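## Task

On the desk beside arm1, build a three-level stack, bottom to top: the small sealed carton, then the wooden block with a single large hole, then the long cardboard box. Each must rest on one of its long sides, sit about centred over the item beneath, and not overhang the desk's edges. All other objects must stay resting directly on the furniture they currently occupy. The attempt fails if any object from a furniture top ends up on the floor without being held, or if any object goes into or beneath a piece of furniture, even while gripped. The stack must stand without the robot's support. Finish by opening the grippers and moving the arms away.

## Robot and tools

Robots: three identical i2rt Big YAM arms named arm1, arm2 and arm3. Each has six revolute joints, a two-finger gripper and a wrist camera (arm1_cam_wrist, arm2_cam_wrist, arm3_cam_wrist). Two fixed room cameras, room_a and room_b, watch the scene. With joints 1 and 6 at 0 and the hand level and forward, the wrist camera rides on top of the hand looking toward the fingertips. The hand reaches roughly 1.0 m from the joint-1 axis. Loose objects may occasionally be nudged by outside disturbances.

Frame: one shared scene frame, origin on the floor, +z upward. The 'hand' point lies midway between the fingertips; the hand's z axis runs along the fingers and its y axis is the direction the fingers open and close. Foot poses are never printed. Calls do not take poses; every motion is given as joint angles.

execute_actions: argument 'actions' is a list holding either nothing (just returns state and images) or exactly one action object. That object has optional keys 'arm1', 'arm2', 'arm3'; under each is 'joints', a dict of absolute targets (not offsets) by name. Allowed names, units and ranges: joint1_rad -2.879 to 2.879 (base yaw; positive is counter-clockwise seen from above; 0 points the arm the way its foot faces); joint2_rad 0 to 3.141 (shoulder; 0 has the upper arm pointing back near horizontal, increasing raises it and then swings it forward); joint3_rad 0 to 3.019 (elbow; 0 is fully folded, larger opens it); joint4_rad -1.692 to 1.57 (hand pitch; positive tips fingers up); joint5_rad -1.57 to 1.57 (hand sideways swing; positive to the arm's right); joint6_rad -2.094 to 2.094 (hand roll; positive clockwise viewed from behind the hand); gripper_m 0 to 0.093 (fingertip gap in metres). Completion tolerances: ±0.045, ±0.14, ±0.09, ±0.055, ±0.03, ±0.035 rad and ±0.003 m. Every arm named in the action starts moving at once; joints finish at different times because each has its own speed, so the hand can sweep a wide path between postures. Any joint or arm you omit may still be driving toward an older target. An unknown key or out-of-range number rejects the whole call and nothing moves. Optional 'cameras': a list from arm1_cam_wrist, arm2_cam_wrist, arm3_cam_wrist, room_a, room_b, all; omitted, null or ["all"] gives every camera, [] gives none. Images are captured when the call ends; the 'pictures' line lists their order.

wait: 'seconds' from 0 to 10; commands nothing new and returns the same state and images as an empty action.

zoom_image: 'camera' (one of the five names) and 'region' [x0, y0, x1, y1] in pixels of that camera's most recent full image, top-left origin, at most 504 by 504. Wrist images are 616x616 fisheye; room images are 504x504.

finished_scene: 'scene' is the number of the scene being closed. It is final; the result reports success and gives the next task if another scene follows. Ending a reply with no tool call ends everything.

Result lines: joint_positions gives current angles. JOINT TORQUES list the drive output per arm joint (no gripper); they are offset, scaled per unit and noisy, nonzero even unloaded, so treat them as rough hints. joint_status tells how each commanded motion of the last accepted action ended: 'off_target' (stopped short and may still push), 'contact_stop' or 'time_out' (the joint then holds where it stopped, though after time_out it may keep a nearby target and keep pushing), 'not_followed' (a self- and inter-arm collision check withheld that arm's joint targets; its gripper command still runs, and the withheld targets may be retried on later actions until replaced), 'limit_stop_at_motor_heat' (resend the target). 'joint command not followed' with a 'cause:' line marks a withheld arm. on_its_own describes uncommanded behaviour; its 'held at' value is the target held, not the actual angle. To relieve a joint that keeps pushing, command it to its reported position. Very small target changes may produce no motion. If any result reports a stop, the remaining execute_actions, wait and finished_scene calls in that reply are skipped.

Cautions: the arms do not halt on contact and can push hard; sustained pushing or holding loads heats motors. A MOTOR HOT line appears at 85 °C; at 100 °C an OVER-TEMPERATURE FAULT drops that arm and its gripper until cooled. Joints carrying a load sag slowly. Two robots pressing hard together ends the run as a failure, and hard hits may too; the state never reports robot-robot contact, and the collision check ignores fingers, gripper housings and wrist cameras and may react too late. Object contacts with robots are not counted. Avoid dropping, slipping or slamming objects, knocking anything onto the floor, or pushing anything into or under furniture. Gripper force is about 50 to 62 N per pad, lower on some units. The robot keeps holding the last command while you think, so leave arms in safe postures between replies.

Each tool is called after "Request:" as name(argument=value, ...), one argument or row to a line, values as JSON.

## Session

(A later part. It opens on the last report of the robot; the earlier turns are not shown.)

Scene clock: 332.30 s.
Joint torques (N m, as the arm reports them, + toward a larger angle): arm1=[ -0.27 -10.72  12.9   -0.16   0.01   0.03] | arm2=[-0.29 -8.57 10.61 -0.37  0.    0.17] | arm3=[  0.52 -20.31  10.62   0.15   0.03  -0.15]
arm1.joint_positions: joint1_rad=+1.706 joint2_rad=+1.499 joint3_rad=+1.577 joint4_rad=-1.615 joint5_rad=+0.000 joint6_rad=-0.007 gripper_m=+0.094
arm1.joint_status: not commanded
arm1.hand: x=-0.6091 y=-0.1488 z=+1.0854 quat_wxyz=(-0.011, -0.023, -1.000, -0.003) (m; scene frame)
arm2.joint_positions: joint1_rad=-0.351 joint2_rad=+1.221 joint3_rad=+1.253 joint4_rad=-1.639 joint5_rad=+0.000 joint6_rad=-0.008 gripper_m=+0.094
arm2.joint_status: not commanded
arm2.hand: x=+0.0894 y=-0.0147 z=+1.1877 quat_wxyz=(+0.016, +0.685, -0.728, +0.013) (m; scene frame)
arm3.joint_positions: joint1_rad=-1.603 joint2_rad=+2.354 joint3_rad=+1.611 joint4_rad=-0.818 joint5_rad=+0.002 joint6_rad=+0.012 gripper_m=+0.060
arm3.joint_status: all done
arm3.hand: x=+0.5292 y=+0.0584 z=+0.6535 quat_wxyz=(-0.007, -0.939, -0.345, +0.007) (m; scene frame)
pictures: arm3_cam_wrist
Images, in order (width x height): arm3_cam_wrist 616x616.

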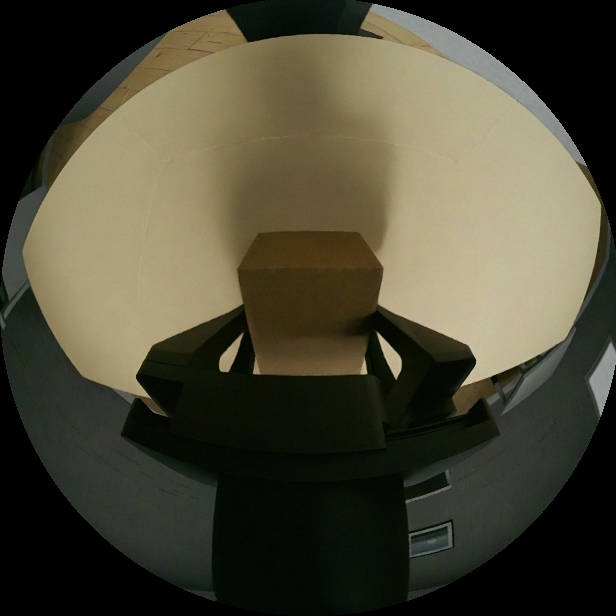

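Request:
execute_actions(
  actions=[
    {"arm3":{"joints":{"joint2_rad":2.354,"gripper_m":0.093}}},
  ],
  cameras=[],
)

Request:
execute_actions(
  actions=[
    {"arm3":{"joints":{"joint2_rad":1.0,"joint3_rad":0.9,"joint4_rad":-1.3}}},
  ],
  cameras=["room_b"],
)

Scene clock: 339.43 s.
Joint torques (N m, as the arm reports them, + toward a larger angle): arm1=[ -0.27 -10.71  12.89  -0.17   0.01   0.03] | arm2=[-0.01 -8.83 10.63 -0.44  0.03  0.15] | arm3=[  0.72 -22.63  10.66   0.13   0.04  -0.14]
arm1.joint_positions: joint1_rad=+1.706 joint2_rad=+1.499 joint3_rad=+1.577 joint4_rad=-1.615 joint5_rad=+0.000 joint6_rad=-0.007 gripper_m=+0.094
arm1.joint_status: not commanded
arm1.hand: x=-0.6091 y=-0.1488 z=+1.0854 quat_wxyz=(-0.011, -0.023, -1.000, -0.003) (m; scene frame)
arm2.joint_positions: joint1_rad=-0.351 joint2_rad=+1.221 joint3_rad=+1.253 joint4_rad=-1.639 joint5_rad=+0.000 joint6_rad=-0.008 gripper_m=+0.094
arm2.joint_status: not commanded
arm2.hand: x=+0.0894 y=-0.0147 z=+1.1877 quat_wxyz=(+0.016, +0.685, -0.728, +0.013) (m; scene frame)
arm3.joint_positions: joint1_rad=-1.603 joint2_rad=+2.354 joint3_rad=+1.611 joint4_rad=-0.818 joint5_rad=+0.002 joint6_rad=+0.012 gripper_m=+0.093
arm3.joint_status: all done
arm3.hand: x=+0.5292 y=+0.0584 z=+0.6535 quat_wxyz=(-0.007, -0.939, -0.345, +0.007) (m; scene frame)
pictures: none
No camera images: the call's "cameras" was empty. Leave "cameras" out to get every camera's image.

Scene clock: 341.27 s.
Joint torques (N m, as the arm reports them, + toward a larger angle): arm1=[ -0.26 -10.71  12.9   -0.16   0.01   0.02] | arm2=[ 0.34 -9.11 10.66 -0.36  0.02  0.17] | arm3=[ 0.35 -6.06 10.08 -0.08  0.03 -0.15]
arm1.joint_positions: joint1_rad=+1.706 joint2_rad=+1.499 joint3_rad=+1.577 joint4_rad=-1.615 joint5_rad=+0.000 joint6_rad=-0.007 gripper_m=+0.094
arm1.joint_status: not commanded
arm1.hand: x=-0.6091 y=-0.1488 z=+1.0854 quat_wxyz=(-0.011, -0.023, -1.000, -0.003) (m; scene frame)
arm2.joint_positions: joint1_rad=-0.351 joint2_rad=+1.221 joint3_rad=+1.253 joint4_rad=-1.639 joint5_rad=+0.000 joint6_rad=-0.008 gripper_m=+0.094
arm2.joint_status: not commanded
arm2.hand: x=+0.0894 y=-0.0147 z=+1.1877 quat_wxyz=(+0.016, +0.685, -0.728, +0.013) (m; scene frame)
arm3.joint_positions: joint1_rad=-1.603 joint2_rad=+0.997 joint3_rad=+0.910 joint4_rad=-1.293 joint5_rad=+0.002 joint6_rad=+0.012 gripper_m=+0.093
arm3.joint_status: all done
arm3.hand: x=+0.7707 y=+0.2736 z=+1.0148 quat_wxyz=(-0.040, -0.934, -0.342, +0.092) (m; scene frame)
pictures: room_b
Images, in order (width x height): room_b 504x504.

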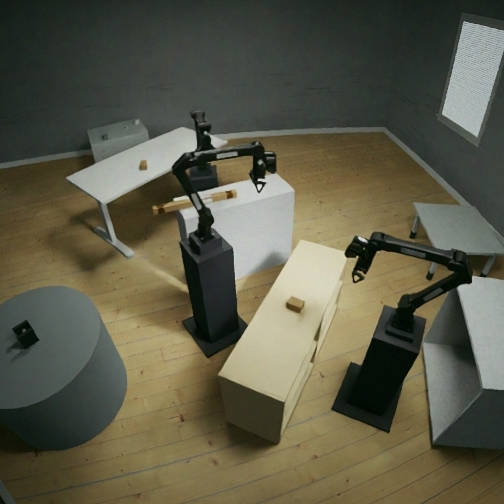

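Request:
execute_actions(
  actions=[
    {"arm3":{"joints":{"joint1_rad":-0.3}},"arm2":{"joints":{"joint1_rad":-1.145,"joint2_rad":2.38,"joint3_rad":1.665,"joint4_rad":-0.79}}},
  ],
  cameras=["arm2_cam_wrist"],
)

Scene clock: 350.77 s.
Joint torques (N m, as the arm reports them, + toward a larger angle): arm1=[ -0.3  -10.7   12.9   -0.15   0.01   0.03] | arm2=[ -0.63 -20.71   6.29   0.99   0.02   0.17] | arm3=[ 0.57 -6.05 10.08 -0.09  0.14 -0.14]
arm1.joint_positions: joint1_rad=+1.706 joint2_rad=+1.499 joint3_rad=+1.577 joint4_rad=-1.615 joint5_rad=+0.000 joint6_rad=-0.007 gripper_m=+0.094
arm1.joint_status: not commanded
arm1.hand: x=-0.6091 y=-0.1488 z=+1.0854 quat_wxyz=(-0.011, -0.023, -1.000, -0.003) (m; scene frame)
arm2.joint_positions: joint1_rad=-1.140 joint2_rad=+2.413 joint3_rad=+1.650 joint4_rad=-0.805 joint5_rad=+0.000 joint6_rad=-0.008 gripper_m=+0.094
arm2.joint_status: all done
arm2.hand: x=+0.5392 y=+0.0648 z=+0.7320 quat_wxyz=(+0.001, +0.353, -0.936, +0.002) (m; scene frame)
arm3.joint_positions: joint1_rad=-0.307 joint2_rad=+0.997 joint3_rad=+0.910 joint4_rad=-1.293 joint5_rad=+0.000 joint6_rad=+0.011 gripper_m=+0.093
arm3.joint_status: all done
arm3.hand: x=+1.1257 y=+0.1981 z=+1.0159 quat_wxyz=(-0.085, -0.537, -0.837, +0.057) (m; scene frame)
pictures: arm2_cam_wrist
Images, in order (width x height): arm2_cam_wrist 616x616.

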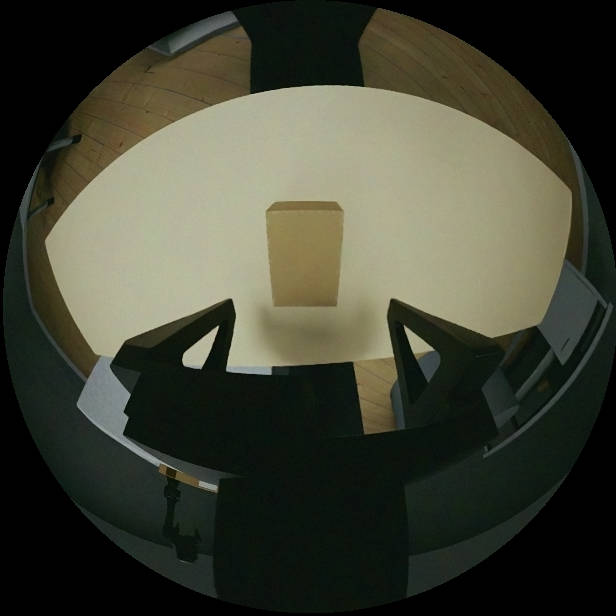

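Request:
execute_actions(
  actions=[
    {"arm2":{"joints":{"joint2_rad":2.555,"joint3_rad":1.715,"joint4_rad":-0.68}}},
  ],
  cameras=["arm2_cam_wrist"],
)

Scene clock: 361.27 s.
Joint torques (N m, as the arm reports them, + toward a larger angle): arm1=[ -0.33 -10.71  12.9   -0.16   0.01   0.02] | arm2=[ -0.91 -20.73   6.4    0.7    0.03   0.17] | arm3=[ 0.58 -6.05 10.09 -0.08  0.14 -0.14]
arm1.joint_positions: joint1_rad=+1.706 joint2_rad=+1.499 joint3_rad=+1.577 joint4_rad=-1.615 joint5_rad=+0.000 joint6_rad=-0.007 gripper_m=+0.094
arm1.joint_status: not commanded
arm1.hand: x=-0.6091 y=-0.1488 z=+1.0854 quat_wxyz=(-0.011, -0.023, -1.000, -0.003) (m; scene frame)
arm2.joint_positions: joint1_rad=-1.140 joint2_rad=+2.578 joint3_rad=+1.690 joint4_rad=-0.691 joint5_rad=+0.000 joint6_rad=-0.008 gripper_m=+0.094
arm2.joint_status: all done
arm2.hand: x=+0.5322 y=+0.0585 z=+0.6434 quat_wxyz=(+0.006, +0.353, -0.936, +0.003) (m; scene frame)
arm3.joint_positions: joint1_rad=-0.307 joint2_rad=+0.997 joint3_rad=+0.910 joint4_rad=-1.293 joint5_rad=+0.000 joint6_rad=+0.011 gripper_m=+0.093
arm3.joint_status: not commanded
arm3.hand: x=+1.1257 y=+0.1981 z=+1.0159 quat_wxyz=(-0.085, -0.537, -0.837, +0.057) (m; scene frame)
pictures: arm2_cam_wrist
Images, in order (width x height): arm2_cam_wrist 616x616.

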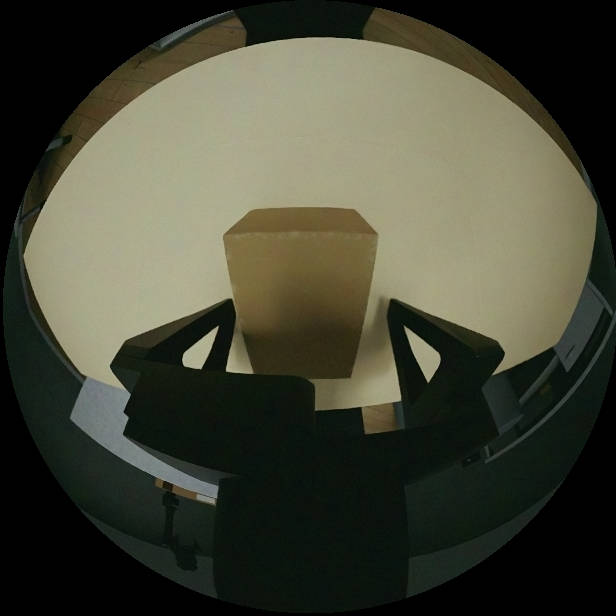

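Request:
execute_actions(
  actions=[
    {"arm2":{"joints":{"gripper_m":0.04}},"arm1":{"joints":{"joint1_rad":1.395,"joint2_rad":1.935,"joint3_rad":1.40,"joint4_rad":-1.0,"joint6_rad":1.19}}},
  ],
  cameras=["arm1_cam_wrist","arm2_cam_wrist","room_a"],
)

Scene clock: 425.67 s.
Joint torques (N m, as the arm reports them, + toward a larger angle): arm1=[  0.31 -13.83   9.59   1.1    0.18   0.05] | arm2=[ -0.89 -20.62   6.32   0.87   0.02   0.14] | arm3=[ 0.6  -6.05 10.09 -0.1   0.14 -0.14]
arm1.joint_positions: joint1_rad=+1.393 joint2_rad=+1.912 joint3_rad=+1.400 joint4_rad=-1.016 joint5_rad=-0.001 joint6_rad=+1.180 gripper_m=+0.094
arm1.joint_status: all done
arm1.hand: x=-0.5435 y=-0.3211 z=+0.8183 quat_wxyz=(-0.013, -0.698, -0.716, -0.008) (m; scene frame)
arm2.joint_positions: joint1_rad=-1.140 joint2_rad=+2.578 joint3_rad=+1.690 joint4_rad=-0.691 joint5_rad=+0.000 joint6_rad=-0.007 gripper_m=+0.059
arm2.joint_status: gripper_m off_target (ended at +0.059, target +0.040)
arm2.hand: x=+0.5322 y=+0.0585 z=+0.6434 quat_wxyz=(+0.006, +0.353, -0.936, +0.003) (m; scene frame)
arm3.joint_positions: joint1_rad=-0.307 joint2_rad=+0.997 joint3_rad=+0.910 joint4_rad=-1.293 joint5_rad=+0.000 joint6_rad=+0.011 gripper_m=+0.093
arm3.joint_status: not commanded
arm3.hand: x=+1.1257 y=+0.1981 z=+1.0159 quat_wxyz=(-0.085, -0.537, -0.837, +0.057) (m; scene frame)
pictures: arm1_cam_wrist, arm2_cam_wrist, room_a
Images, in order (width x height): arm1_cam_wrist 616x616, arm2_cam_wrist 616x616, room_a 504x504.

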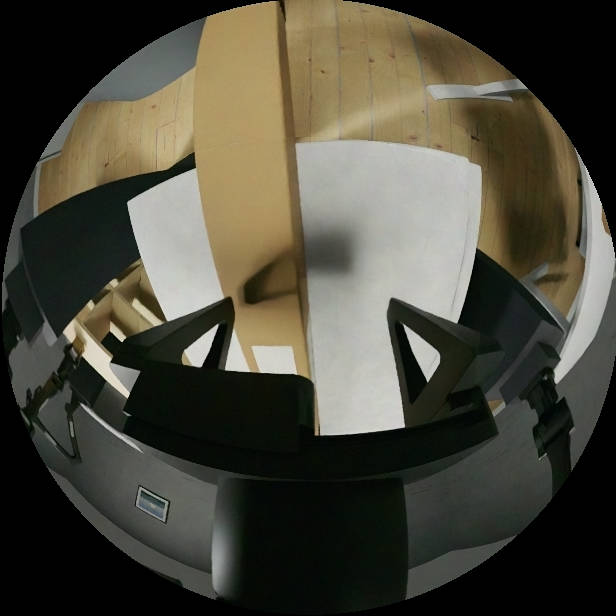

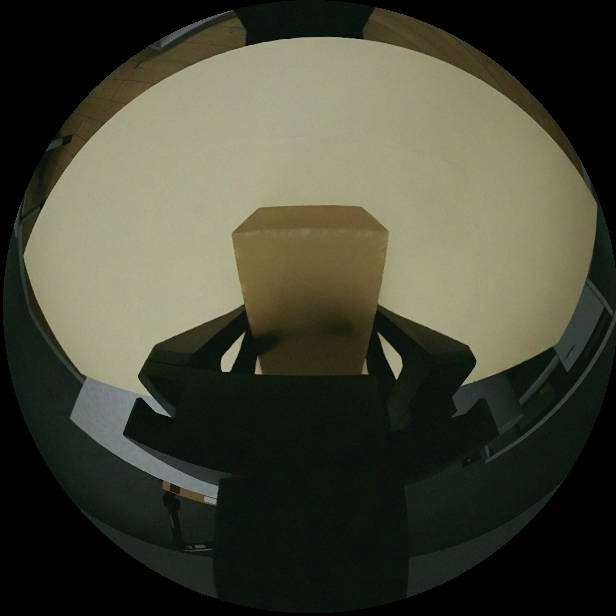

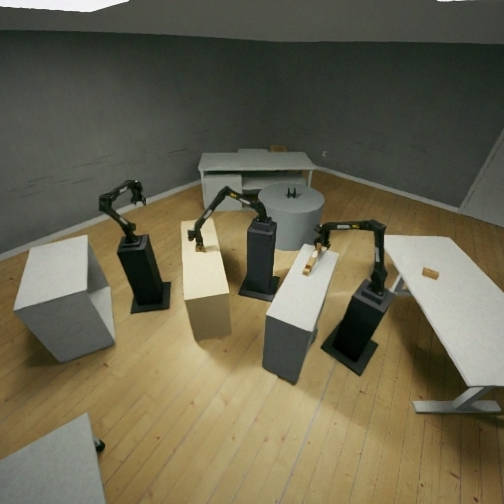

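Request:
execute_actions(
  actions=[
    {"arm2":{"joints":{"joint2_rad":1.69,"joint3_rad":1.12,"joint4_rad":-0.97}},"arm1":{"joints":{"joint1_rad":1.475,"joint2_rad":1.96,"joint3_rad":1.52,"joint4_rad":-1.11,"joint6_rad":1.2}}},
  ],
  cameras=["arm1_cam_wrist","room_a"],
)

Scene clock: 460.27 s.
Joint torques (N m, as the arm reports them, + toward a larger angle): arm1=[ -0.6  -14.65  12.97  -0.24   0.08   0.04] | arm2=[ -0.84 -12.58   5.82  -0.2    0.04   0.2 ] | arm3=[ 0.6  -6.05 10.09 -0.09  0.14 -0.14]
arm1.joint_positions: joint1_rad=+1.485 joint2_rad=+1.938 joint3_rad=+1.484 joint4_rad=-1.095 joint5_rad=+0.001 joint6_rad=+1.191 gripper_m=+0.094
arm1.joint_status: all done
arm1.hand: x=-0.5142 y=-0.2770 z=+0.8328 quat_wxyz=(-0.003, -0.669, -0.744, -0.004) (m; scene frame)
arm2.joint_positions: joint1_rad=-1.140 joint2_rad=+1.691 joint3_rad=+1.123 joint4_rad=-0.958 joint5_rad=+0.000 joint6_rad=-0.007 gripper_m=+0.059
arm2.joint_status: all done
arm2.hand: x=+0.4198 y=-0.0379 z=+0.9584 quat_wxyz=(-0.019, +0.353, -0.935, -0.006) (m; scene frame)
arm3.joint_positions: joint1_rad=-0.307 joint2_rad=+0.997 joint3_rad=+0.910 joint4_rad=-1.293 joint5_rad=+0.000 joint6_rad=+0.011 gripper_m=+0.093
arm3.joint_status: not commanded
arm3.hand: x=+1.1257 y=+0.1981 z=+1.0159 quat_wxyz=(-0.085, -0.537, -0.837, +0.057) (m; scene frame)
pictures: arm1_cam_wrist, room_a
Images, in order (width x height): arm1_cam_wrist 616x616, room_a 504x504.

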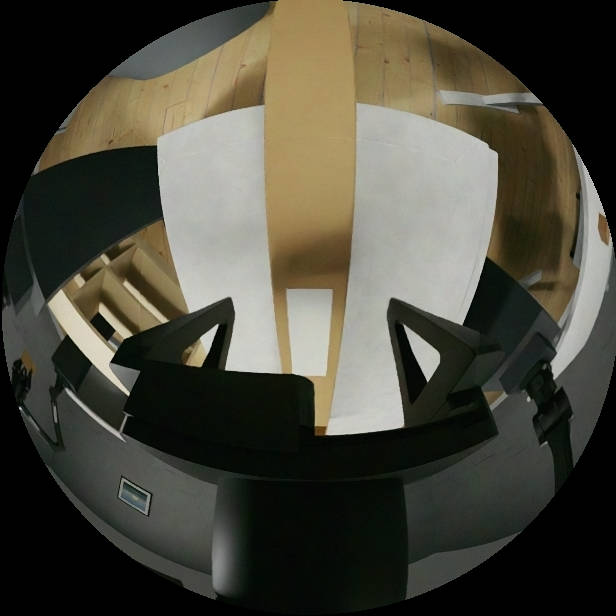

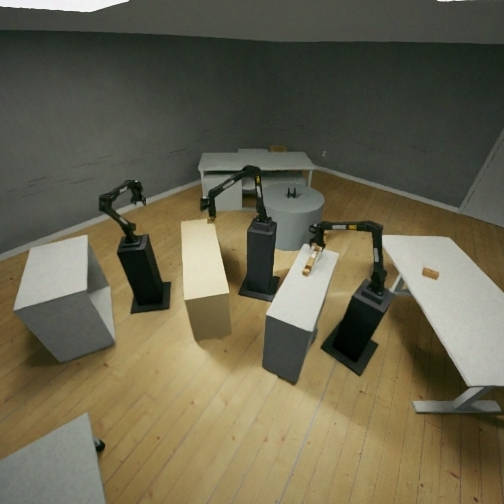

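Request:
execute_actions(
  actions=[
    {"arm1":{"joints":{"joint1_rad":1.445,"joint2_rad":2.05,"joint3_rad":1.48,"joint4_rad":-0.99,"joint6_rad":1.15}}},
  ],
  cameras=["arm1_cam_wrist"],
)

Scene clock: 484.00 s.
Joint torques (N m, as the arm reports them, + toward a larger angle): arm1=[ -0.15 -16.34   9.66   0.93   0.08  -0.09] | arm2=[ -0.63 -12.17   5.92  -0.24   0.03   0.15] | arm3=[ 0.55 -6.05 10.08 -0.09  0.14 -0.14]
arm1.joint_positions: joint1_rad=+1.446 joint2_rad=+2.043 joint3_rad=+1.475 joint4_rad=-1.005 joint5_rad=+0.001 joint6_rad=+1.159 gripper_m=+0.094
arm1.joint_status: all done
arm1.hand: x=-0.5150 y=-0.2993 z=+0.7716 quat_wxyz=(+0.007, -0.671, -0.741, +0.001) (m; scene frame)
arm2.joint_positions: joint1_rad=-1.140 joint2_rad=+1.691 joint3_rad=+1.123 joint4_rad=-0.958 joint5_rad=+0.000 joint6_rad=-0.007 gripper_m=+0.059
arm2.joint_status: not commanded
arm2.hand: x=+0.4198 y=-0.0379 z=+0.9584 quat_wxyz=(-0.019, +0.353, -0.935, -0.006) (m; scene frame)
arm3.joint_positions: joint1_rad=-0.307 joint2_rad=+0.997 joint3_rad=+0.910 joint4_rad=-1.293 joint5_rad=+0.000 joint6_rad=+0.011 gripper_m=+0.093
arm3.joint_status: not commanded
arm3.hand: x=+1.1257 y=+0.1981 z=+1.0159 quat_wxyz=(-0.085, -0.537, -0.837, +0.057) (m; scene frame)
pictures: arm1_cam_wrist
Images, in order (width x height): arm1_cam_wrist 616x616.

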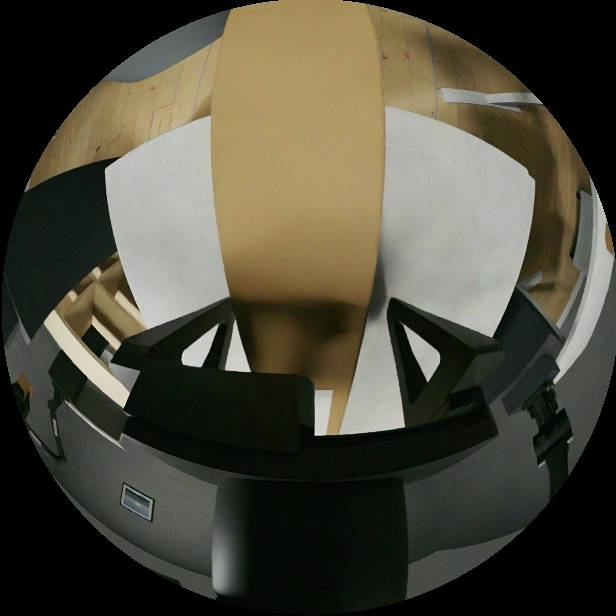

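Request:
execute_actions(
  actions=[
    {"arm1":{"joints":{"gripper_m":0.03}}},
  ],
  cameras=[],
)

Request:
execute_actions(
  actions=[
    {"arm1":{"joints":{"joint2_rad":1.75,"joint3_rad":1.40,"joint4_rad":-1.23}}},
  ],
  cameras=["arm1_cam_wrist","room_a","room_b"],
)

Scene clock: 490.00 s.
Joint torques (N m, as the arm reports them, + toward a larger angle): arm1=[  0.01 -16.5    9.6    0.91   0.08  -0.08] | arm2=[ -0.49 -13.12   5.92  -0.2    0.04   0.16] | arm3=[ 0.59 -6.05 10.09 -0.09  0.14 -0.14]
arm1.joint_positions: joint1_rad=+1.446 joint2_rad=+2.043 joint3_rad=+1.475 joint4_rad=-1.004 joint5_rad=+0.001 joint6_rad=+1.157 gripper_m=+0.049
arm1.joint_status: gripper_m off_target (ended at +0.049, target +0.030)
arm1.hand: x=-0.5148 y=-0.2993 z=+0.7716 quat_wxyz=(+0.007, -0.670, -0.742, +0.001) (m; scene frame)
arm2.joint_positions: joint1_rad=-1.140 joint2_rad=+1.691 joint3_rad=+1.123 joint4_rad=-0.958 joint5_rad=+0.000 joint6_rad=-0.007 gripper_m=+0.059
arm2.joint_status: not commanded
arm2.hand: x=+0.4198 y=-0.0379 z=+0.9584 quat_wxyz=(-0.019, +0.353, -0.935, -0.006) (m; scene frame)
arm3.joint_positions: joint1_rad=-0.307 joint2_rad=+0.997 joint3_rad=+0.910 joint4_rad=-1.293 joint5_rad=+0.000 joint6_rad=+0.011 gripper_m=+0.093
arm3.joint_status: not commanded
arm3.hand: x=+1.1257 y=+0.1981 z=+1.0159 quat_wxyz=(-0.085, -0.537, -0.837, +0.057) (m; scene frame)
pictures: none
No camera images: the call's "cameras" was empty. Leave "cameras" out to get every camera's image.

Scene clock: 491.30 s.
Joint torques (N m, as the arm reports them, + toward a larger angle): arm1=[  0.04 -12.18  11.66  -0.23   0.08  -0.08] | arm2=[ -0.67 -12.79   5.88  -0.18   0.02   0.16] | arm3=[ 0.58 -6.04 10.09 -0.09  0.14 -0.14]
arm1.joint_positions: joint1_rad=+1.446 joint2_rad=+1.732 joint3_rad=+1.383 joint4_rad=-1.217 joint5_rad=+0.001 joint6_rad=+1.157 gripper_m=+0.049
arm1.joint_status: all done
arm1.hand: x=-0.5769 y=-0.2800 z=+0.9038 quat_wxyz=(+0.004, -0.670, -0.742, +0.000) (m; scene frame)
arm2.joint_positions: joint1_rad=-1.140 joint2_rad=+1.691 joint3_rad=+1.123 joint4_rad=-0.958 joint5_rad=+0.000 joint6_rad=-0.007 gripper_m=+0.059
arm2.joint_status: not commanded
arm2.hand: x=+0.4198 y=-0.0379 z=+0.9584 quat_wxyz=(-0.019, +0.353, -0.935, -0.006) (m; scene frame)
arm3.joint_positions: joint1_rad=-0.307 joint2_rad=+0.997 joint3_rad=+0.910 joint4_rad=-1.293 joint5_rad=+0.000 joint6_rad=+0.011 gripper_m=+0.093
arm3.joint_status: not commanded
arm3.hand: x=+1.1257 y=+0.1981 z=+1.0159 quat_wxyz=(-0.085, -0.537, -0.837, +0.057) (m; scene frame)
pictures: arm1_cam_wrist, room_a, room_b
Images, in order (width x height): arm1_cam_wrist 616x616, room_a 504x504, room_b 504x504.

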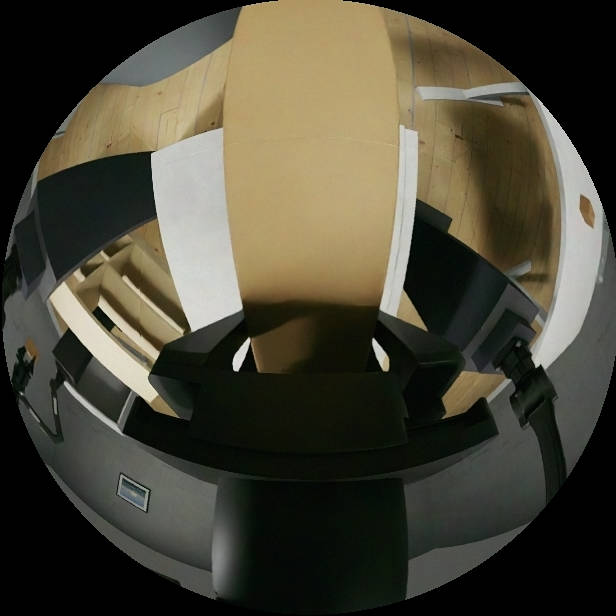

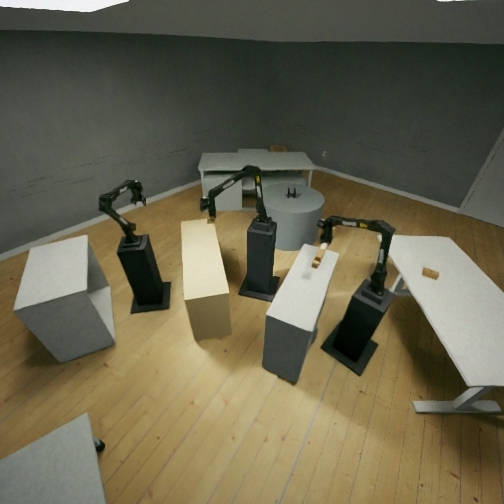

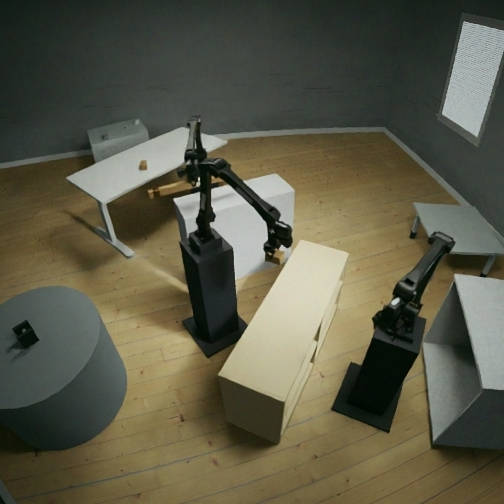

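Request:
execute_actions(
  actions=[
    {"arm1":{"joints":{"joint1_rad":-0.85,"joint6_rad":1.57}},"arm2":{"joints":{"joint1_rad":1.05}}},
  ],
  cameras=[],
)

Scene clock: 514.97 s.
Joint torques (N m, as the arm reports them, + toward a larger angle): arm1=[  0.75 -12.72  11.69  -0.25   0.1    0.03] | arm2=[ -0.23 -12.7    5.89  -0.17   0.     0.18] | arm3=[ 0.62 -6.04 10.08 -0.08  0.14 -0.13]
arm1.joint_positions: joint1_rad=-0.860 joint2_rad=+1.740 joint3_rad=+1.383 joint4_rad=-1.217 joint5_rad=+0.001 joint6_rad=+1.562 gripper_m=+0.049
arm1.joint_status: all done
arm1.hand: x=-1.5034 y=-0.3772 z=+0.9086 quat_wxyz=(+0.003, -0.868, +0.496, +0.006) (m; scene frame)
arm2.joint_positions: joint1_rad=+1.057 joint2_rad=+1.691 joint3_rad=+1.123 joint4_rad=-0.958 joint5_rad=+0.000 joint6_rad=-0.007 gripper_m=+0.059
arm2.joint_status: all done
arm2.hand: x=-0.3891 y=-0.2365 z=+0.9612 quat_wxyz=(+0.000, +0.994, -0.111, -0.023) (m; scene frame)
arm3.joint_positions: joint1_rad=-0.307 joint2_rad=+0.997 joint3_rad=+0.910 joint4_rad=-1.293 joint5_rad=+0.000 joint6_rad=+0.011 gripper_m=+0.093
arm3.joint_status: not commanded
arm3.hand: x=+1.1257 y=+0.1981 z=+1.0159 quat_wxyz=(-0.085, -0.537, -0.837, +0.057) (m; scene frame)
pictures: none
No camera images: the call's "cameras" was empty. Leave "cameras" out to get every camera's image.

Request:
execute_actions(
  actions=[
    {"arm1":{"joints":{"joint2_rad":2.38,"joint3_rad":2.2,"joint4_rad":-1.36}},"arm2":{"joints":{"joint2_rad":2.195,"joint3_rad":1.585,"joint4_rad":-0.91}}},
  ],
  cameras=["arm1_cam_wrist","arm2_cam_wrist","room_a"],
)

Scene clock: 522.80 s.
Joint torques (N m, as the arm reports them, + toward a larger angle): arm1=[  0.44 -22.27  14.06  -0.18   0.1    0.03] | arm2=[ -0.29 -19.36   9.55   0.38   0.04   0.16] | arm3=[ 0.57 -6.05 10.08 -0.09  0.14 -0.14]
arm1.joint_positions: joint1_rad=-0.860 joint2_rad=+2.384 joint3_rad=+2.160 joint4_rad=-1.348 joint5_rad=+0.001 joint6_rad=+1.563 gripper_m=+0.049
arm1.joint_status: all done
arm1.hand: x=-1.6832 y=-0.4796 z=+0.8081 quat_wxyz=(+0.001, -0.868, +0.496, +0.007) (m; scene frame)
arm2.joint_positions: joint1_rad=+1.057 joint2_rad=+2.218 joint3_rad=+1.529 joint4_rad=-0.916 joint5_rad=+0.000 joint6_rad=-0.007 gripper_m=+0.059
arm2.joint_status: all done
arm2.hand: x=-0.5094 y=-0.2091 z=+0.8172 quat_wxyz=(+0.005, +0.994, -0.111, +0.016) (m; scene frame)
arm3.joint_positions: joint1_rad=-0.307 joint2_rad=+0.997 joint3_rad=+0.910 joint4_rad=-1.293 joint5_rad=+0.000 joint6_rad=+0.011 gripper_m=+0.093
arm3.joint_status: not commanded
arm3.hand: x=+1.1257 y=+0.1981 z=+1.0159 quat_wxyz=(-0.085, -0.537, -0.837, +0.057) (m; scene frame)
pictures: arm1_cam_wrist, arm2_cam_wrist, room_a
Images, in order (width x height): arm1_cam_wrist 616x616, arm2_cam_wrist 616x616, room_a 504x504.

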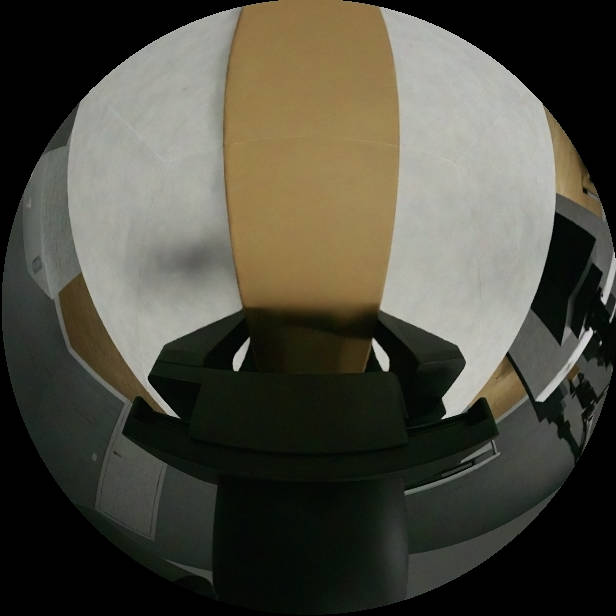

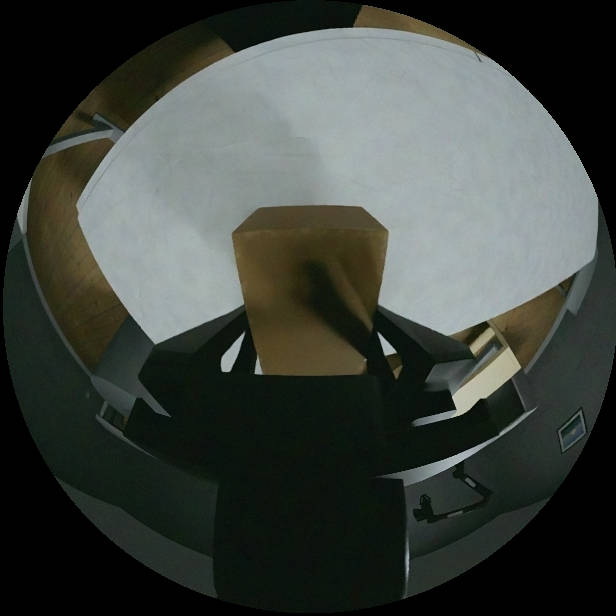

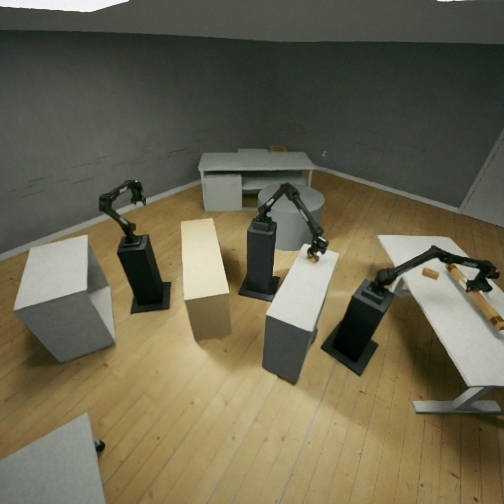

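Request:
execute_actions(
  actions=[
    {"arm1":{"joints":{"joint2_rad":2.52,"joint4_rad":-1.2}},"arm2":{"joints":{"joint2_rad":2.27,"joint4_rad":-0.83}}},
  ],
  cameras=["arm1_cam_wrist","arm2_cam_wrist"],
)

Scene clock: 537.10 s.
Joint torques (N m, as the arm reports them, + toward a larger angle): arm1=[  0.35 -21.08  12.73   0.96   0.25   0.01] | arm2=[ -0.72 -17.06   8.58   0.77  -0.03   0.14] | arm3=[ 0.58 -6.04 10.08 -0.09  0.14 -0.13]
arm1.joint_positions: joint1_rad=-0.860 joint2_rad=+2.501 joint3_rad=+2.173 joint4_rad=-1.214 joint5_rad=-0.003 joint6_rad=+1.565 gripper_m=+0.049
arm1.joint_status: all done
arm1.hand: x=-1.7000 y=-0.4889 z=+0.7308 quat_wxyz=(-0.012, -0.867, +0.497, +0.013) (m; scene frame)
arm2.joint_positions: joint1_rad=+1.057 joint2_rad=+2.262 joint3_rad=+1.542 joint4_rad=-0.844 joint5_rad=+0.001 joint6_rad=-0.007 gripper_m=+0.059
arm2.joint_status: all done
arm2.hand: x=-0.5226 y=-0.2057 z=+0.7951 quat_wxyz=(+0.002, +0.994, -0.111, -0.004) (m; scene frame)
arm3.joint_positions: joint1_rad=-0.307 joint2_rad=+0.997 joint3_rad=+0.910 joint4_rad=-1.293 joint5_rad=+0.000 joint6_rad=+0.011 gripper_m=+0.093
arm3.joint_status: not commanded
arm3.hand: x=+1.1257 y=+0.1981 z=+1.0159 quat_wxyz=(-0.085, -0.537, -0.837, +0.057) (m; scene frame)
pictures: arm1_cam_wrist, arm2_cam_wrist
Images, in order (width x height): arm1_cam_wrist 616x616, arm2_cam_wrist 616x616.

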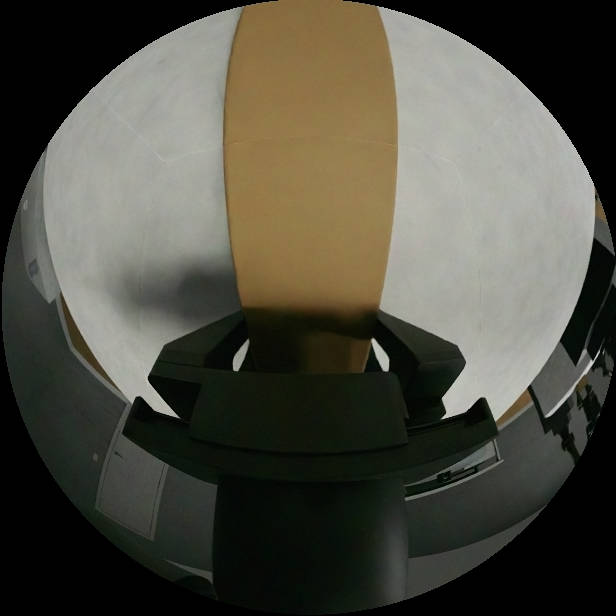

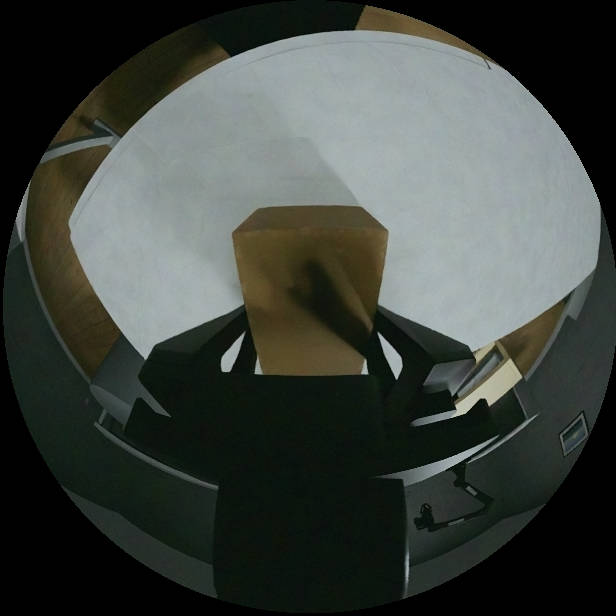

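Request:
execute_actions(
  actions=[
    {"arm1":{"joints":{"gripper_m":0.093,"joint2_rad":2.49}},"arm2":{"joints":{"gripper_m":0.093}}},
  ],
  cameras=[],
)

Request:
execute_actions(
  actions=[
    {"arm1":{"joints":{"joint2_rad":1.9,"joint3_rad":1.65,"joint4_rad":-1.31}},"arm2":{"joints":{"joint2_rad":1.2,"joint3_rad":0.9,"joint4_rad":-1.2}}},
  ],
  cameras=["arm1_cam_wrist","room_a"],
)

Scene clock: 547.97 s.
Joint torques (N m, as the arm reports them, + toward a larger angle): arm1=[  0.42 -23.4   12.69   0.97   0.24   0.  ] | arm2=[ -0.55 -17.57   8.69   0.78  -0.05   0.17] | arm3=[ 0.59 -6.05 10.08 -0.09  0.14 -0.14]
arm1.joint_positions: joint1_rad=-0.860 joint2_rad=+2.501 joint3_rad=+2.173 joint4_rad=-1.214 joint5_rad=-0.003 joint6_rad=+1.565 gripper_m=+0.093
arm1.joint_status: all done
arm1.hand: x=-1.7000 y=-0.4889 z=+0.7308 quat_wxyz=(-0.012, -0.867, +0.497, +0.013) (m; scene frame)
arm2.joint_positions: joint1_rad=+1.057 joint2_rad=+2.262 joint3_rad=+1.542 joint4_rad=-0.844 joint5_rad=+0.001 joint6_rad=-0.007 gripper_m=+0.093
arm2.joint_status: all done
arm2.hand: x=-0.5226 y=-0.2057 z=+0.7951 quat_wxyz=(+0.002, +0.994, -0.111, -0.004) (m; scene frame)
arm3.joint_positions: joint1_rad=-0.307 joint2_rad=+0.997 joint3_rad=+0.910 joint4_rad=-1.293 joint5_rad=+0.000 joint6_rad=+0.011 gripper_m=+0.093
arm3.joint_status: not commanded
arm3.hand: x=+1.1257 y=+0.1981 z=+1.0159 quat_wxyz=(-0.085, -0.537, -0.837, +0.057) (m; scene frame)
pictures: none
No camera images: the call's "cameras" was empty. Leave "cameras" out to get every camera's image.

Scene clock: 549.67 s.
Joint torques (N m, as the arm reports them, + toward a larger angle): arm1=[  0.52 -14.13  10.45  -0.09   0.24   0.  ] | arm2=[-0.69 -7.78  6.52 -0.07 -0.05  0.17] | arm3=[ 0.58 -6.07 10.08 -0.09  0.14 -0.14]
arm1.joint_positions: joint1_rad=-0.860 joint2_rad=+1.877 joint3_rad=+1.652 joint4_rad=-1.298 joint5_rad=-0.003 joint6_rad=+1.565 gripper_m=+0.093
arm1.joint_status: all done
arm1.hand: x=-1.5681 y=-0.4156 z=+0.9364 quat_wxyz=(-0.020, -0.867, +0.497, +0.018) (m; scene frame)
arm2.joint_positions: joint1_rad=+1.057 joint2_rad=+1.207 joint3_rad=+0.908 joint4_rad=-1.190 joint5_rad=+0.001 joint6_rad=-0.007 gripper_m=+0.093
arm2.joint_status: all done
arm2.hand: x=-0.2604 y=-0.2658 z=+1.0647 quat_wxyz=(-0.003, +0.993, -0.112, -0.042) (m; scene frame)
arm3.joint_positions: joint1_rad=-0.307 joint2_rad=+0.997 joint3_rad=+0.910 joint4_rad=-1.293 joint5_rad=+0.000 joint6_rad=+0.011 gripper_m=+0.093
arm3.joint_status: not commanded
arm3.hand: x=+1.1257 y=+0.1981 z=+1.0159 quat_wxyz=(-0.085, -0.537, -0.837, +0.057) (m; scene frame)
pictures: arm1_cam_wrist, room_a
Images, in order (width x height): arm1_cam_wrist 616x616, room_a 504x504.

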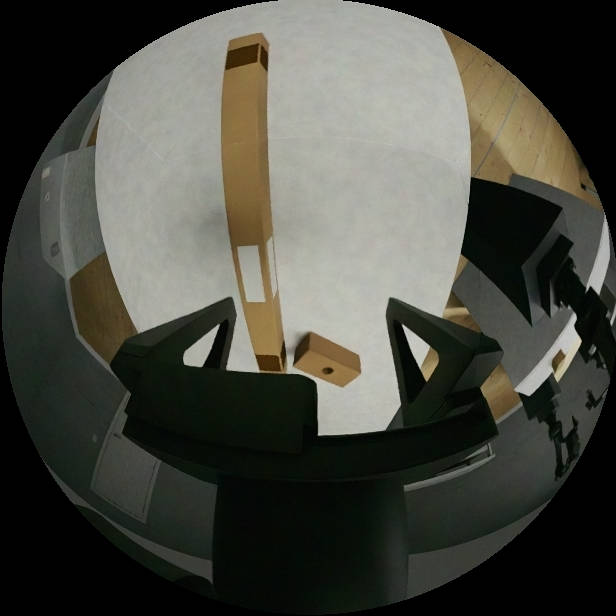

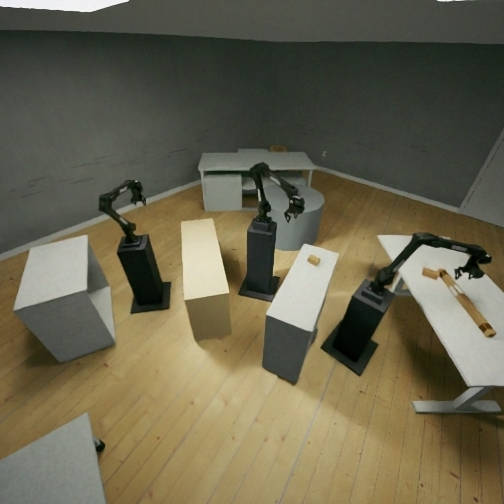

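Request:
execute_actions(
  actions=[
    {"arm1":{"joints":{"joint1_rad":1.6,"joint2_rad":1.84,"joint3_rad":1.475,"joint4_rad":-1.19,"joint6_rad":0.07}},"arm2":{"joints":{"joint1_rad":-0.7}}},
  ],
  cameras=["arm1_cam_wrist"],
)

Scene clock: 574.13 s.
Joint torques (N m, as the arm reports them, + toward a larger angle): arm1=[ -0.59 -15.91  10.07   0.54   0.05  -0.1 ] | arm2=[-0.39 -7.72  6.43 -0.01 -0.05  0.17] | arm3=[ 0.57 -6.06 10.09 -0.09  0.14 -0.14]
arm1.joint_positions: joint1_rad=+1.610 joint2_rad=+1.849 joint3_rad=+1.476 joint4_rad=-1.193 joint5_rad=-0.001 joint6_rad=+0.079 gripper_m=+0.093
arm1.joint_status: all done
arm1.hand: x=-0.5202 y=-0.2042 z=+0.8781 quat_wxyz=(+0.003, -0.114, -0.994, -0.004) (m; scene frame)
arm2.joint_positions: joint1_rad=-0.699 joint2_rad=+1.207 joint3_rad=+0.908 joint4_rad=-1.190 joint5_rad=+0.001 joint6_rad=-0.007 gripper_m=+0.093
arm2.joint_status: all done
arm2.hand: x=+0.2026 y=-0.0364 z=+1.0625 quat_wxyz=(-0.033, +0.549, -0.835, -0.020) (m; scene frame)
arm3.joint_positions: joint1_rad=-0.307 joint2_rad=+0.997 joint3_rad=+0.910 joint4_rad=-1.293 joint5_rad=+0.000 joint6_rad=+0.011 gripper_m=+0.093
arm3.joint_status: not commanded
arm3.hand: x=+1.1257 y=+0.1981 z=+1.0159 quat_wxyz=(-0.085, -0.537, -0.837, +0.057) (m; scene frame)
pictures: arm1_cam_wrist
Images, in order (width x height): arm1_cam_wrist 616x616.

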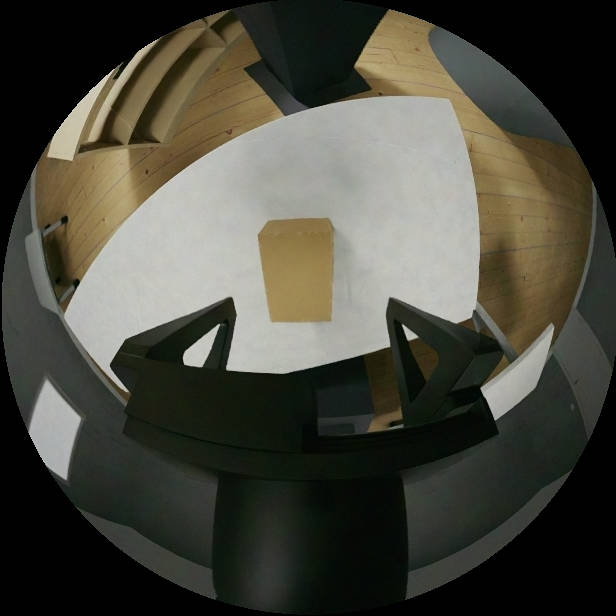

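Request:
execute_actions(
  actions=[
    {"arm1":{"joints":{"joint1_rad":1.63,"joint2_rad":1.94,"joint3_rad":1.36,"joint4_rad":-0.985,"joint6_rad":0.12}}},
  ],
  cameras=["arm1_cam_wrist"],
)

Scene clock: 590.90 s.
Joint torques (N m, as the arm reports them, + toward a larger angle): arm1=[  0.82 -15.74   9.75   0.99   0.05   0.05] | arm2=[-0.21 -7.6   6.39 -0.02 -0.04  0.18] | arm3=[ 0.56 -6.04 10.09 -0.09  0.14 -0.14]
arm1.joint_positions: joint1_rad=+1.622 joint2_rad=+1.941 joint3_rad=+1.352 joint4_rad=-1.000 joint5_rad=-0.001 joint6_rad=+0.111 gripper_m=+0.093
arm1.joint_status: all done
arm1.hand: x=-0.5329 y=-0.1953 z=+0.7883 quat_wxyz=(+0.015, -0.123, -0.992, -0.004) (m; scene frame)
arm2.joint_positions: joint1_rad=-0.699 joint2_rad=+1.207 joint3_rad=+0.908 joint4_rad=-1.190 joint5_rad=+0.001 joint6_rad=-0.007 gripper_m=+0.093
arm2.joint_status: not commanded
arm2.hand: x=+0.2026 y=-0.0364 z=+1.0625 quat_wxyz=(-0.033, +0.549, -0.835, -0.020) (m; scene frame)
arm3.joint_positions: joint1_rad=-0.307 joint2_rad=+0.997 joint3_rad=+0.910 joint4_rad=-1.293 joint5_rad=+0.000 joint6_rad=+0.011 gripper_m=+0.093
arm3.joint_status: not commanded
arm3.hand: x=+1.1257 y=+0.1981 z=+1.0159 quat_wxyz=(-0.085, -0.537, -0.837, +0.057) (m; scene frame)
pictures: arm1_cam_wrist
Images, in order (width x height): arm1_cam_wrist 616x616.

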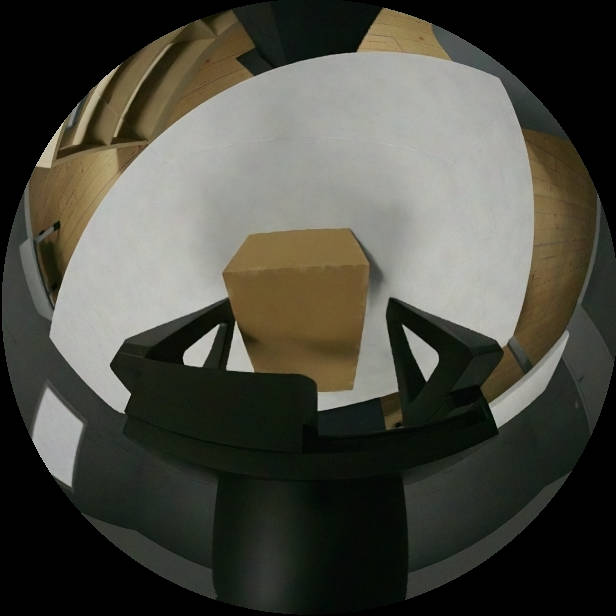

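Request:
execute_actions(
  actions=[
    {"arm1":{"joints":{"gripper_m":0.04}}},
  ],
  cameras=[],
)

Request:
execute_actions(
  actions=[
    {"arm1":{"joints":{"joint2_rad":1.7,"joint3_rad":1.26,"joint4_rad":-1.14}}},
  ],
  cameras=[],
)

Request:
execute_actions(
  actions=[
    {"arm1":{"joints":{"joint1_rad":-0.85,"joint6_rad":1.57}}},
  ],
  cameras=["arm1_cam_wrist"],
)

Scene clock: 601.07 s.
Joint torques (N m, as the arm reports them, + toward a larger angle): arm1=[  0.89 -15.55   9.81   0.95   0.05   0.04] | arm2=[-0.23 -7.85  6.44 -0.02 -0.01  0.17] | arm3=[ 0.58 -6.02 10.08 -0.08  0.14 -0.13]
arm1.joint_positions: joint1_rad=+1.622 joint2_rad=+1.941 joint3_rad=+1.352 joint4_rad=-0.999 joint5_rad=-0.001 joint6_rad=+0.112 gripper_m=+0.059
arm1.joint_status: gripper_m off_target (ended at +0.059, target +0.040)
arm1.hand: x=-0.5327 y=-0.1954 z=+0.7883 quat_wxyz=(+0.014, -0.124, -0.992, -0.004) (m; scene frame)
arm2.joint_positions: joint1_rad=-0.699 joint2_rad=+1.207 joint3_rad=+0.908 joint4_rad=-1.190 joint5_rad=+0.001 joint6_rad=-0.007 gripper_m=+0.093
arm2.joint_status: not commanded
arm2.hand: x=+0.2026 y=-0.0364 z=+1.0625 quat_wxyz=(-0.033, +0.549, -0.835, -0.020) (m; scene frame)
arm3.joint_positions: joint1_rad=-0.307 joint2_rad=+0.997 joint3_rad=+0.910 joint4_rad=-1.293 joint5_rad=+0.000 joint6_rad=+0.011 gripper_m=+0.093
arm3.joint_status: not commanded
arm3.hand: x=+1.1257 y=+0.1981 z=+1.0159 quat_wxyz=(-0.085, -0.537, -0.837, +0.057) (m; scene frame)
pictures: none
No camera images: the call's "cameras" was empty. Leave "cameras" out to get every camera's image.

Scene clock: 602.13 s.
Joint torques (N m, as the arm reports them, + toward a larger angle): arm1=[  0.79 -11.17  11.37  -0.21   0.05   0.04] | arm2=[-0.45 -7.88  6.54  0.04 -0.01  0.17] | arm3=[ 0.61 -6.06 10.09 -0.08  0.14 -0.14]
arm1.joint_positions: joint1_rad=+1.622 joint2_rad=+1.682 joint3_rad=+1.243 joint4_rad=-1.126 joint5_rad=-0.001 joint6_rad=+0.112 gripper_m=+0.059
arm1.joint_status: all done
arm1.hand: x=-0.5879 y=-0.1884 z=+0.8790 quat_wxyz=(+0.003, -0.124, -0.992, -0.004) (m; scene frame)
arm2.joint_positions: joint1_rad=-0.699 joint2_rad=+1.207 joint3_rad=+0.908 joint4_rad=-1.190 joint5_rad=+0.001 joint6_rad=-0.007 gripper_m=+0.093
arm2.joint_status: not commanded
arm2.hand: x=+0.2026 y=-0.0364 z=+1.0625 quat_wxyz=(-0.033, +0.549, -0.835, -0.020) (m; scene frame)
arm3.joint_positions: joint1_rad=-0.307 joint2_rad=+0.997 joint3_rad=+0.910 joint4_rad=-1.293 joint5_rad=+0.000 joint6_rad=+0.011 gripper_m=+0.093
arm3.joint_status: not commanded
arm3.hand: x=+1.1257 y=+0.1981 z=+1.0159 quat_wxyz=(-0.085, -0.537, -0.837, +0.057) (m; scene frame)
pictures: none
No camera images: the call's "cameras" was empty. Leave "cameras" out to get every camera's image.

Scene clock: 604.40 s.
Joint torques (N m, as the arm reports them, + toward a larger angle): arm1=[  0.42 -11.64  11.34  -0.27   0.07   0.04] | arm2=[-0.01 -7.82  6.38  0.03  0.01  0.14] | arm3=[ 0.57 -6.07 10.09 -0.09  0.14 -0.14]
arm1.joint_positions: joint1_rad=-0.858 joint2_rad=+1.690 joint3_rad=+1.243 joint4_rad=-1.126 joint5_rad=+0.002 joint6_rad=+1.561 gripper_m=+0.059
arm1.joint_status: all done
arm1.hand: x=-1.4763 y=-0.3621 z=+0.8834 quat_wxyz=(+0.002, -0.869, +0.495, +0.007) (m; scene frame)
arm2.joint_positions: joint1_rad=-0.699 joint2_rad=+1.207 joint3_rad=+0.908 joint4_rad=-1.190 joint5_rad=+0.001 joint6_rad=-0.007 gripper_m=+0.093
arm2.joint_status: not commanded
arm2.hand: x=+0.2026 y=-0.0364 z=+1.0625 quat_wxyz=(-0.033, +0.549, -0.835, -0.020) (m; scene frame)
arm3.joint_positions: joint1_rad=-0.307 joint2_rad=+0.997 joint3_rad=+0.910 joint4_rad=-1.293 joint5_rad=+0.000 joint6_rad=+0.011 gripper_m=+0.093
arm3.joint_status: not commanded
arm3.hand: x=+1.1257 y=+0.1981 z=+1.0159 quat_wxyz=(-0.085, -0.537, -0.837, +0.057) (m; scene frame)
pictures: arm1_cam_wrist
Images, in order (width x height): arm1_cam_wrist 616x616.

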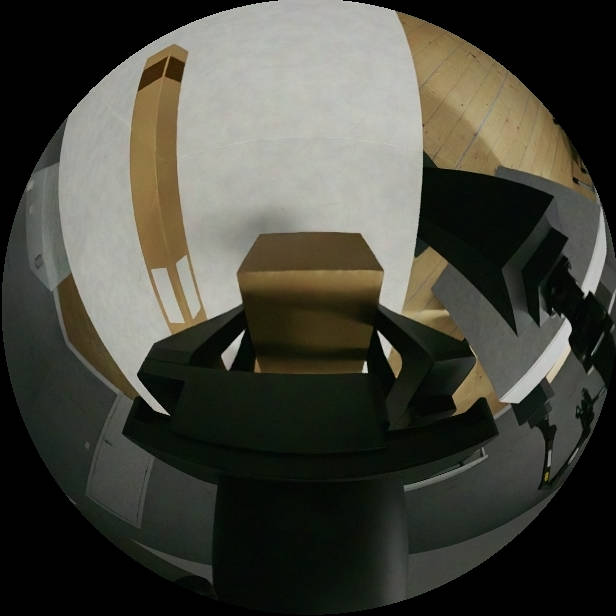

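Request:
execute_actions(
  actions=[
    {"arm1":{"joints":{"joint2_rad":1.89,"joint3_rad":1.13,"joint4_rad":-0.785}}},
  ],
  cameras=[],
)

Scene clock: 611.33 s.
Joint torques (N m, as the arm reports them, + toward a larger angle): arm1=[  0.41 -13.88   9.01   1.01   0.15   0.04] | arm2=[-0.42 -8.33  6.4  -0.11 -0.01  0.15] | arm3=[ 0.58 -6.02 10.09 -0.09  0.14 -0.14]
arm1.joint_positions: joint1_rad=-0.857 joint2_rad=+1.895 joint3_rad=+1.118 joint4_rad=-0.800 joint5_rad=+0.000 joint6_rad=+1.561 gripper_m=+0.059
arm1.joint_status: all done
arm1.hand: x=-1.4767 y=-0.3612 z=+0.7499 quat_wxyz=(+0.004, -0.869, +0.495, +0.005) (m; scene frame)
arm2.joint_positions: joint1_rad=-0.699 joint2_rad=+1.207 joint3_rad=+0.908 joint4_rad=-1.190 joint5_rad=+0.001 joint6_rad=-0.007 gripper_m=+0.093
arm2.joint_status: not commanded
arm2.hand: x=+0.2026 y=-0.0364 z=+1.0625 quat_wxyz=(-0.033, +0.549, -0.835, -0.020) (m; scene frame)
arm3.joint_positions: joint1_rad=-0.307 joint2_rad=+0.997 joint3_rad=+0.910 joint4_rad=-1.293 joint5_rad=+0.000 joint6_rad=+0.011 gripper_m=+0.093
arm3.joint_status: not commanded
arm3.hand: x=+1.1257 y=+0.1981 z=+1.0159 quat_wxyz=(-0.085, -0.537, -0.837, +0.057) (m; scene frame)
pictures: none
No camera images: the call's "cameras" was empty. Leave "cameras" out to get every camera's image.

Request:
execute_actions(
  actions=[
    {"arm1":{"joints":{"gripper_m":0.093}}},
  ],
  cameras=[],
)

Request:
execute_actions(
  actions=[
    {"arm1":{"joints":{"joint2_rad":1.71,"joint3_rad":1.26,"joint4_rad":-1.14}}},
  ],
  cameras=["arm1_cam_wrist"],
)

Scene clock: 618.03 s.
Joint torques (N m, as the arm reports them, + toward a larger angle): arm1=[  0.34 -13.93   9.06   0.98   0.15   0.04] | arm2=[-0.02 -7.97  6.48  0.14 -0.04  0.17] | arm3=[ 0.59 -6.04 10.09 -0.09  0.14 -0.14]
arm1.joint_positions: joint1_rad=-0.857 joint2_rad=+1.895 joint3_rad=+1.118 joint4_rad=-0.800 joint5_rad=+0.000 joint6_rad=+1.561 gripper_m=+0.093
arm1.joint_status: all done
arm1.hand: x=-1.4767 y=-0.3612 z=+0.7499 quat_wxyz=(+0.004, -0.869, +0.495, +0.005) (m; scene frame)
arm2.joint_positions: joint1_rad=-0.699 joint2_rad=+1.207 joint3_rad=+0.908 joint4_rad=-1.190 joint5_rad=+0.001 joint6_rad=-0.007 gripper_m=+0.093
arm2.joint_status: not commanded
arm2.hand: x=+0.2026 y=-0.0364 z=+1.0625 quat_wxyz=(-0.033, +0.549, -0.835, -0.020) (m; scene frame)
arm3.joint_positions: joint1_rad=-0.307 joint2_rad=+0.997 joint3_rad=+0.910 joint4_rad=-1.293 joint5_rad=+0.000 joint6_rad=+0.011 gripper_m=+0.093
arm3.joint_status: not commanded
arm3.hand: x=+1.1257 y=+0.1981 z=+1.0159 quat_wxyz=(-0.085, -0.537, -0.837, +0.057) (m; scene frame)
pictures: none
No camera images: the call's "cameras" was empty. Leave "cameras" out to get every camera's image.

Scene clock: 619.20 s.
Joint torques (N m, as the arm reports them, + toward a larger angle): arm1=[  0.38 -10.72  11.21  -0.3    0.15   0.03] | arm2=[-0.21 -7.59  6.4   0.03 -0.04  0.16] | arm3=[ 0.59 -6.02 10.09 -0.1   0.14 -0.14]
arm1.joint_positions: joint1_rad=-0.857 joint2_rad=+1.689 joint3_rad=+1.246 joint4_rad=-1.125 joint5_rad=+0.000 joint6_rad=+1.561 gripper_m=+0.093
arm1.joint_status: all done
arm1.hand: x=-1.4769 y=-0.3633 z=+0.8845 quat_wxyz=(+0.000, -0.869, +0.495, +0.007) (m; scene frame)
arm2.joint_positions: joint1_rad=-0.699 joint2_rad=+1.207 joint3_rad=+0.908 joint4_rad=-1.190 joint5_rad=+0.001 joint6_rad=-0.007 gripper_m=+0.093
arm2.joint_status: not commanded
arm2.hand: x=+0.2026 y=-0.0364 z=+1.0625 quat_wxyz=(-0.033, +0.549, -0.835, -0.020) (m; scene frame)
arm3.joint_positions: joint1_rad=-0.307 joint2_rad=+0.997 joint3_rad=+0.910 joint4_rad=-1.293 joint5_rad=+0.000 joint6_rad=+0.011 gripper_m=+0.093
arm3.joint_status: not commanded
arm3.hand: x=+1.1257 y=+0.1981 z=+1.0159 quat_wxyz=(-0.085, -0.537, -0.837, +0.057) (m; scene frame)
pictures: arm1_cam_wrist
Images, in order (width x height): arm1_cam_wrist 616x616.

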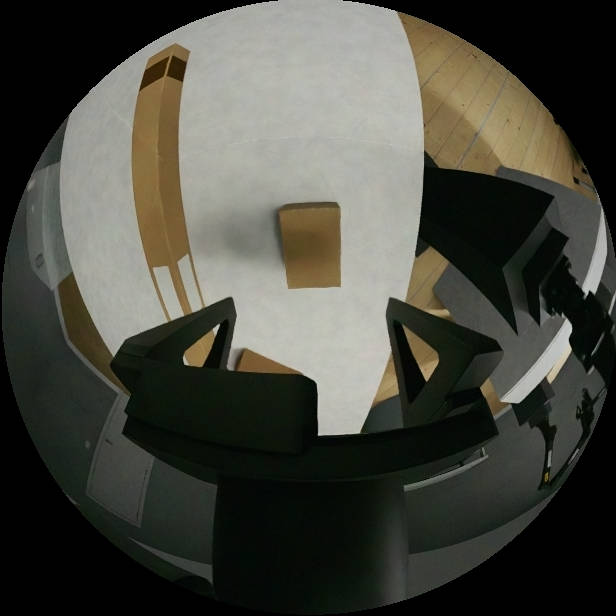

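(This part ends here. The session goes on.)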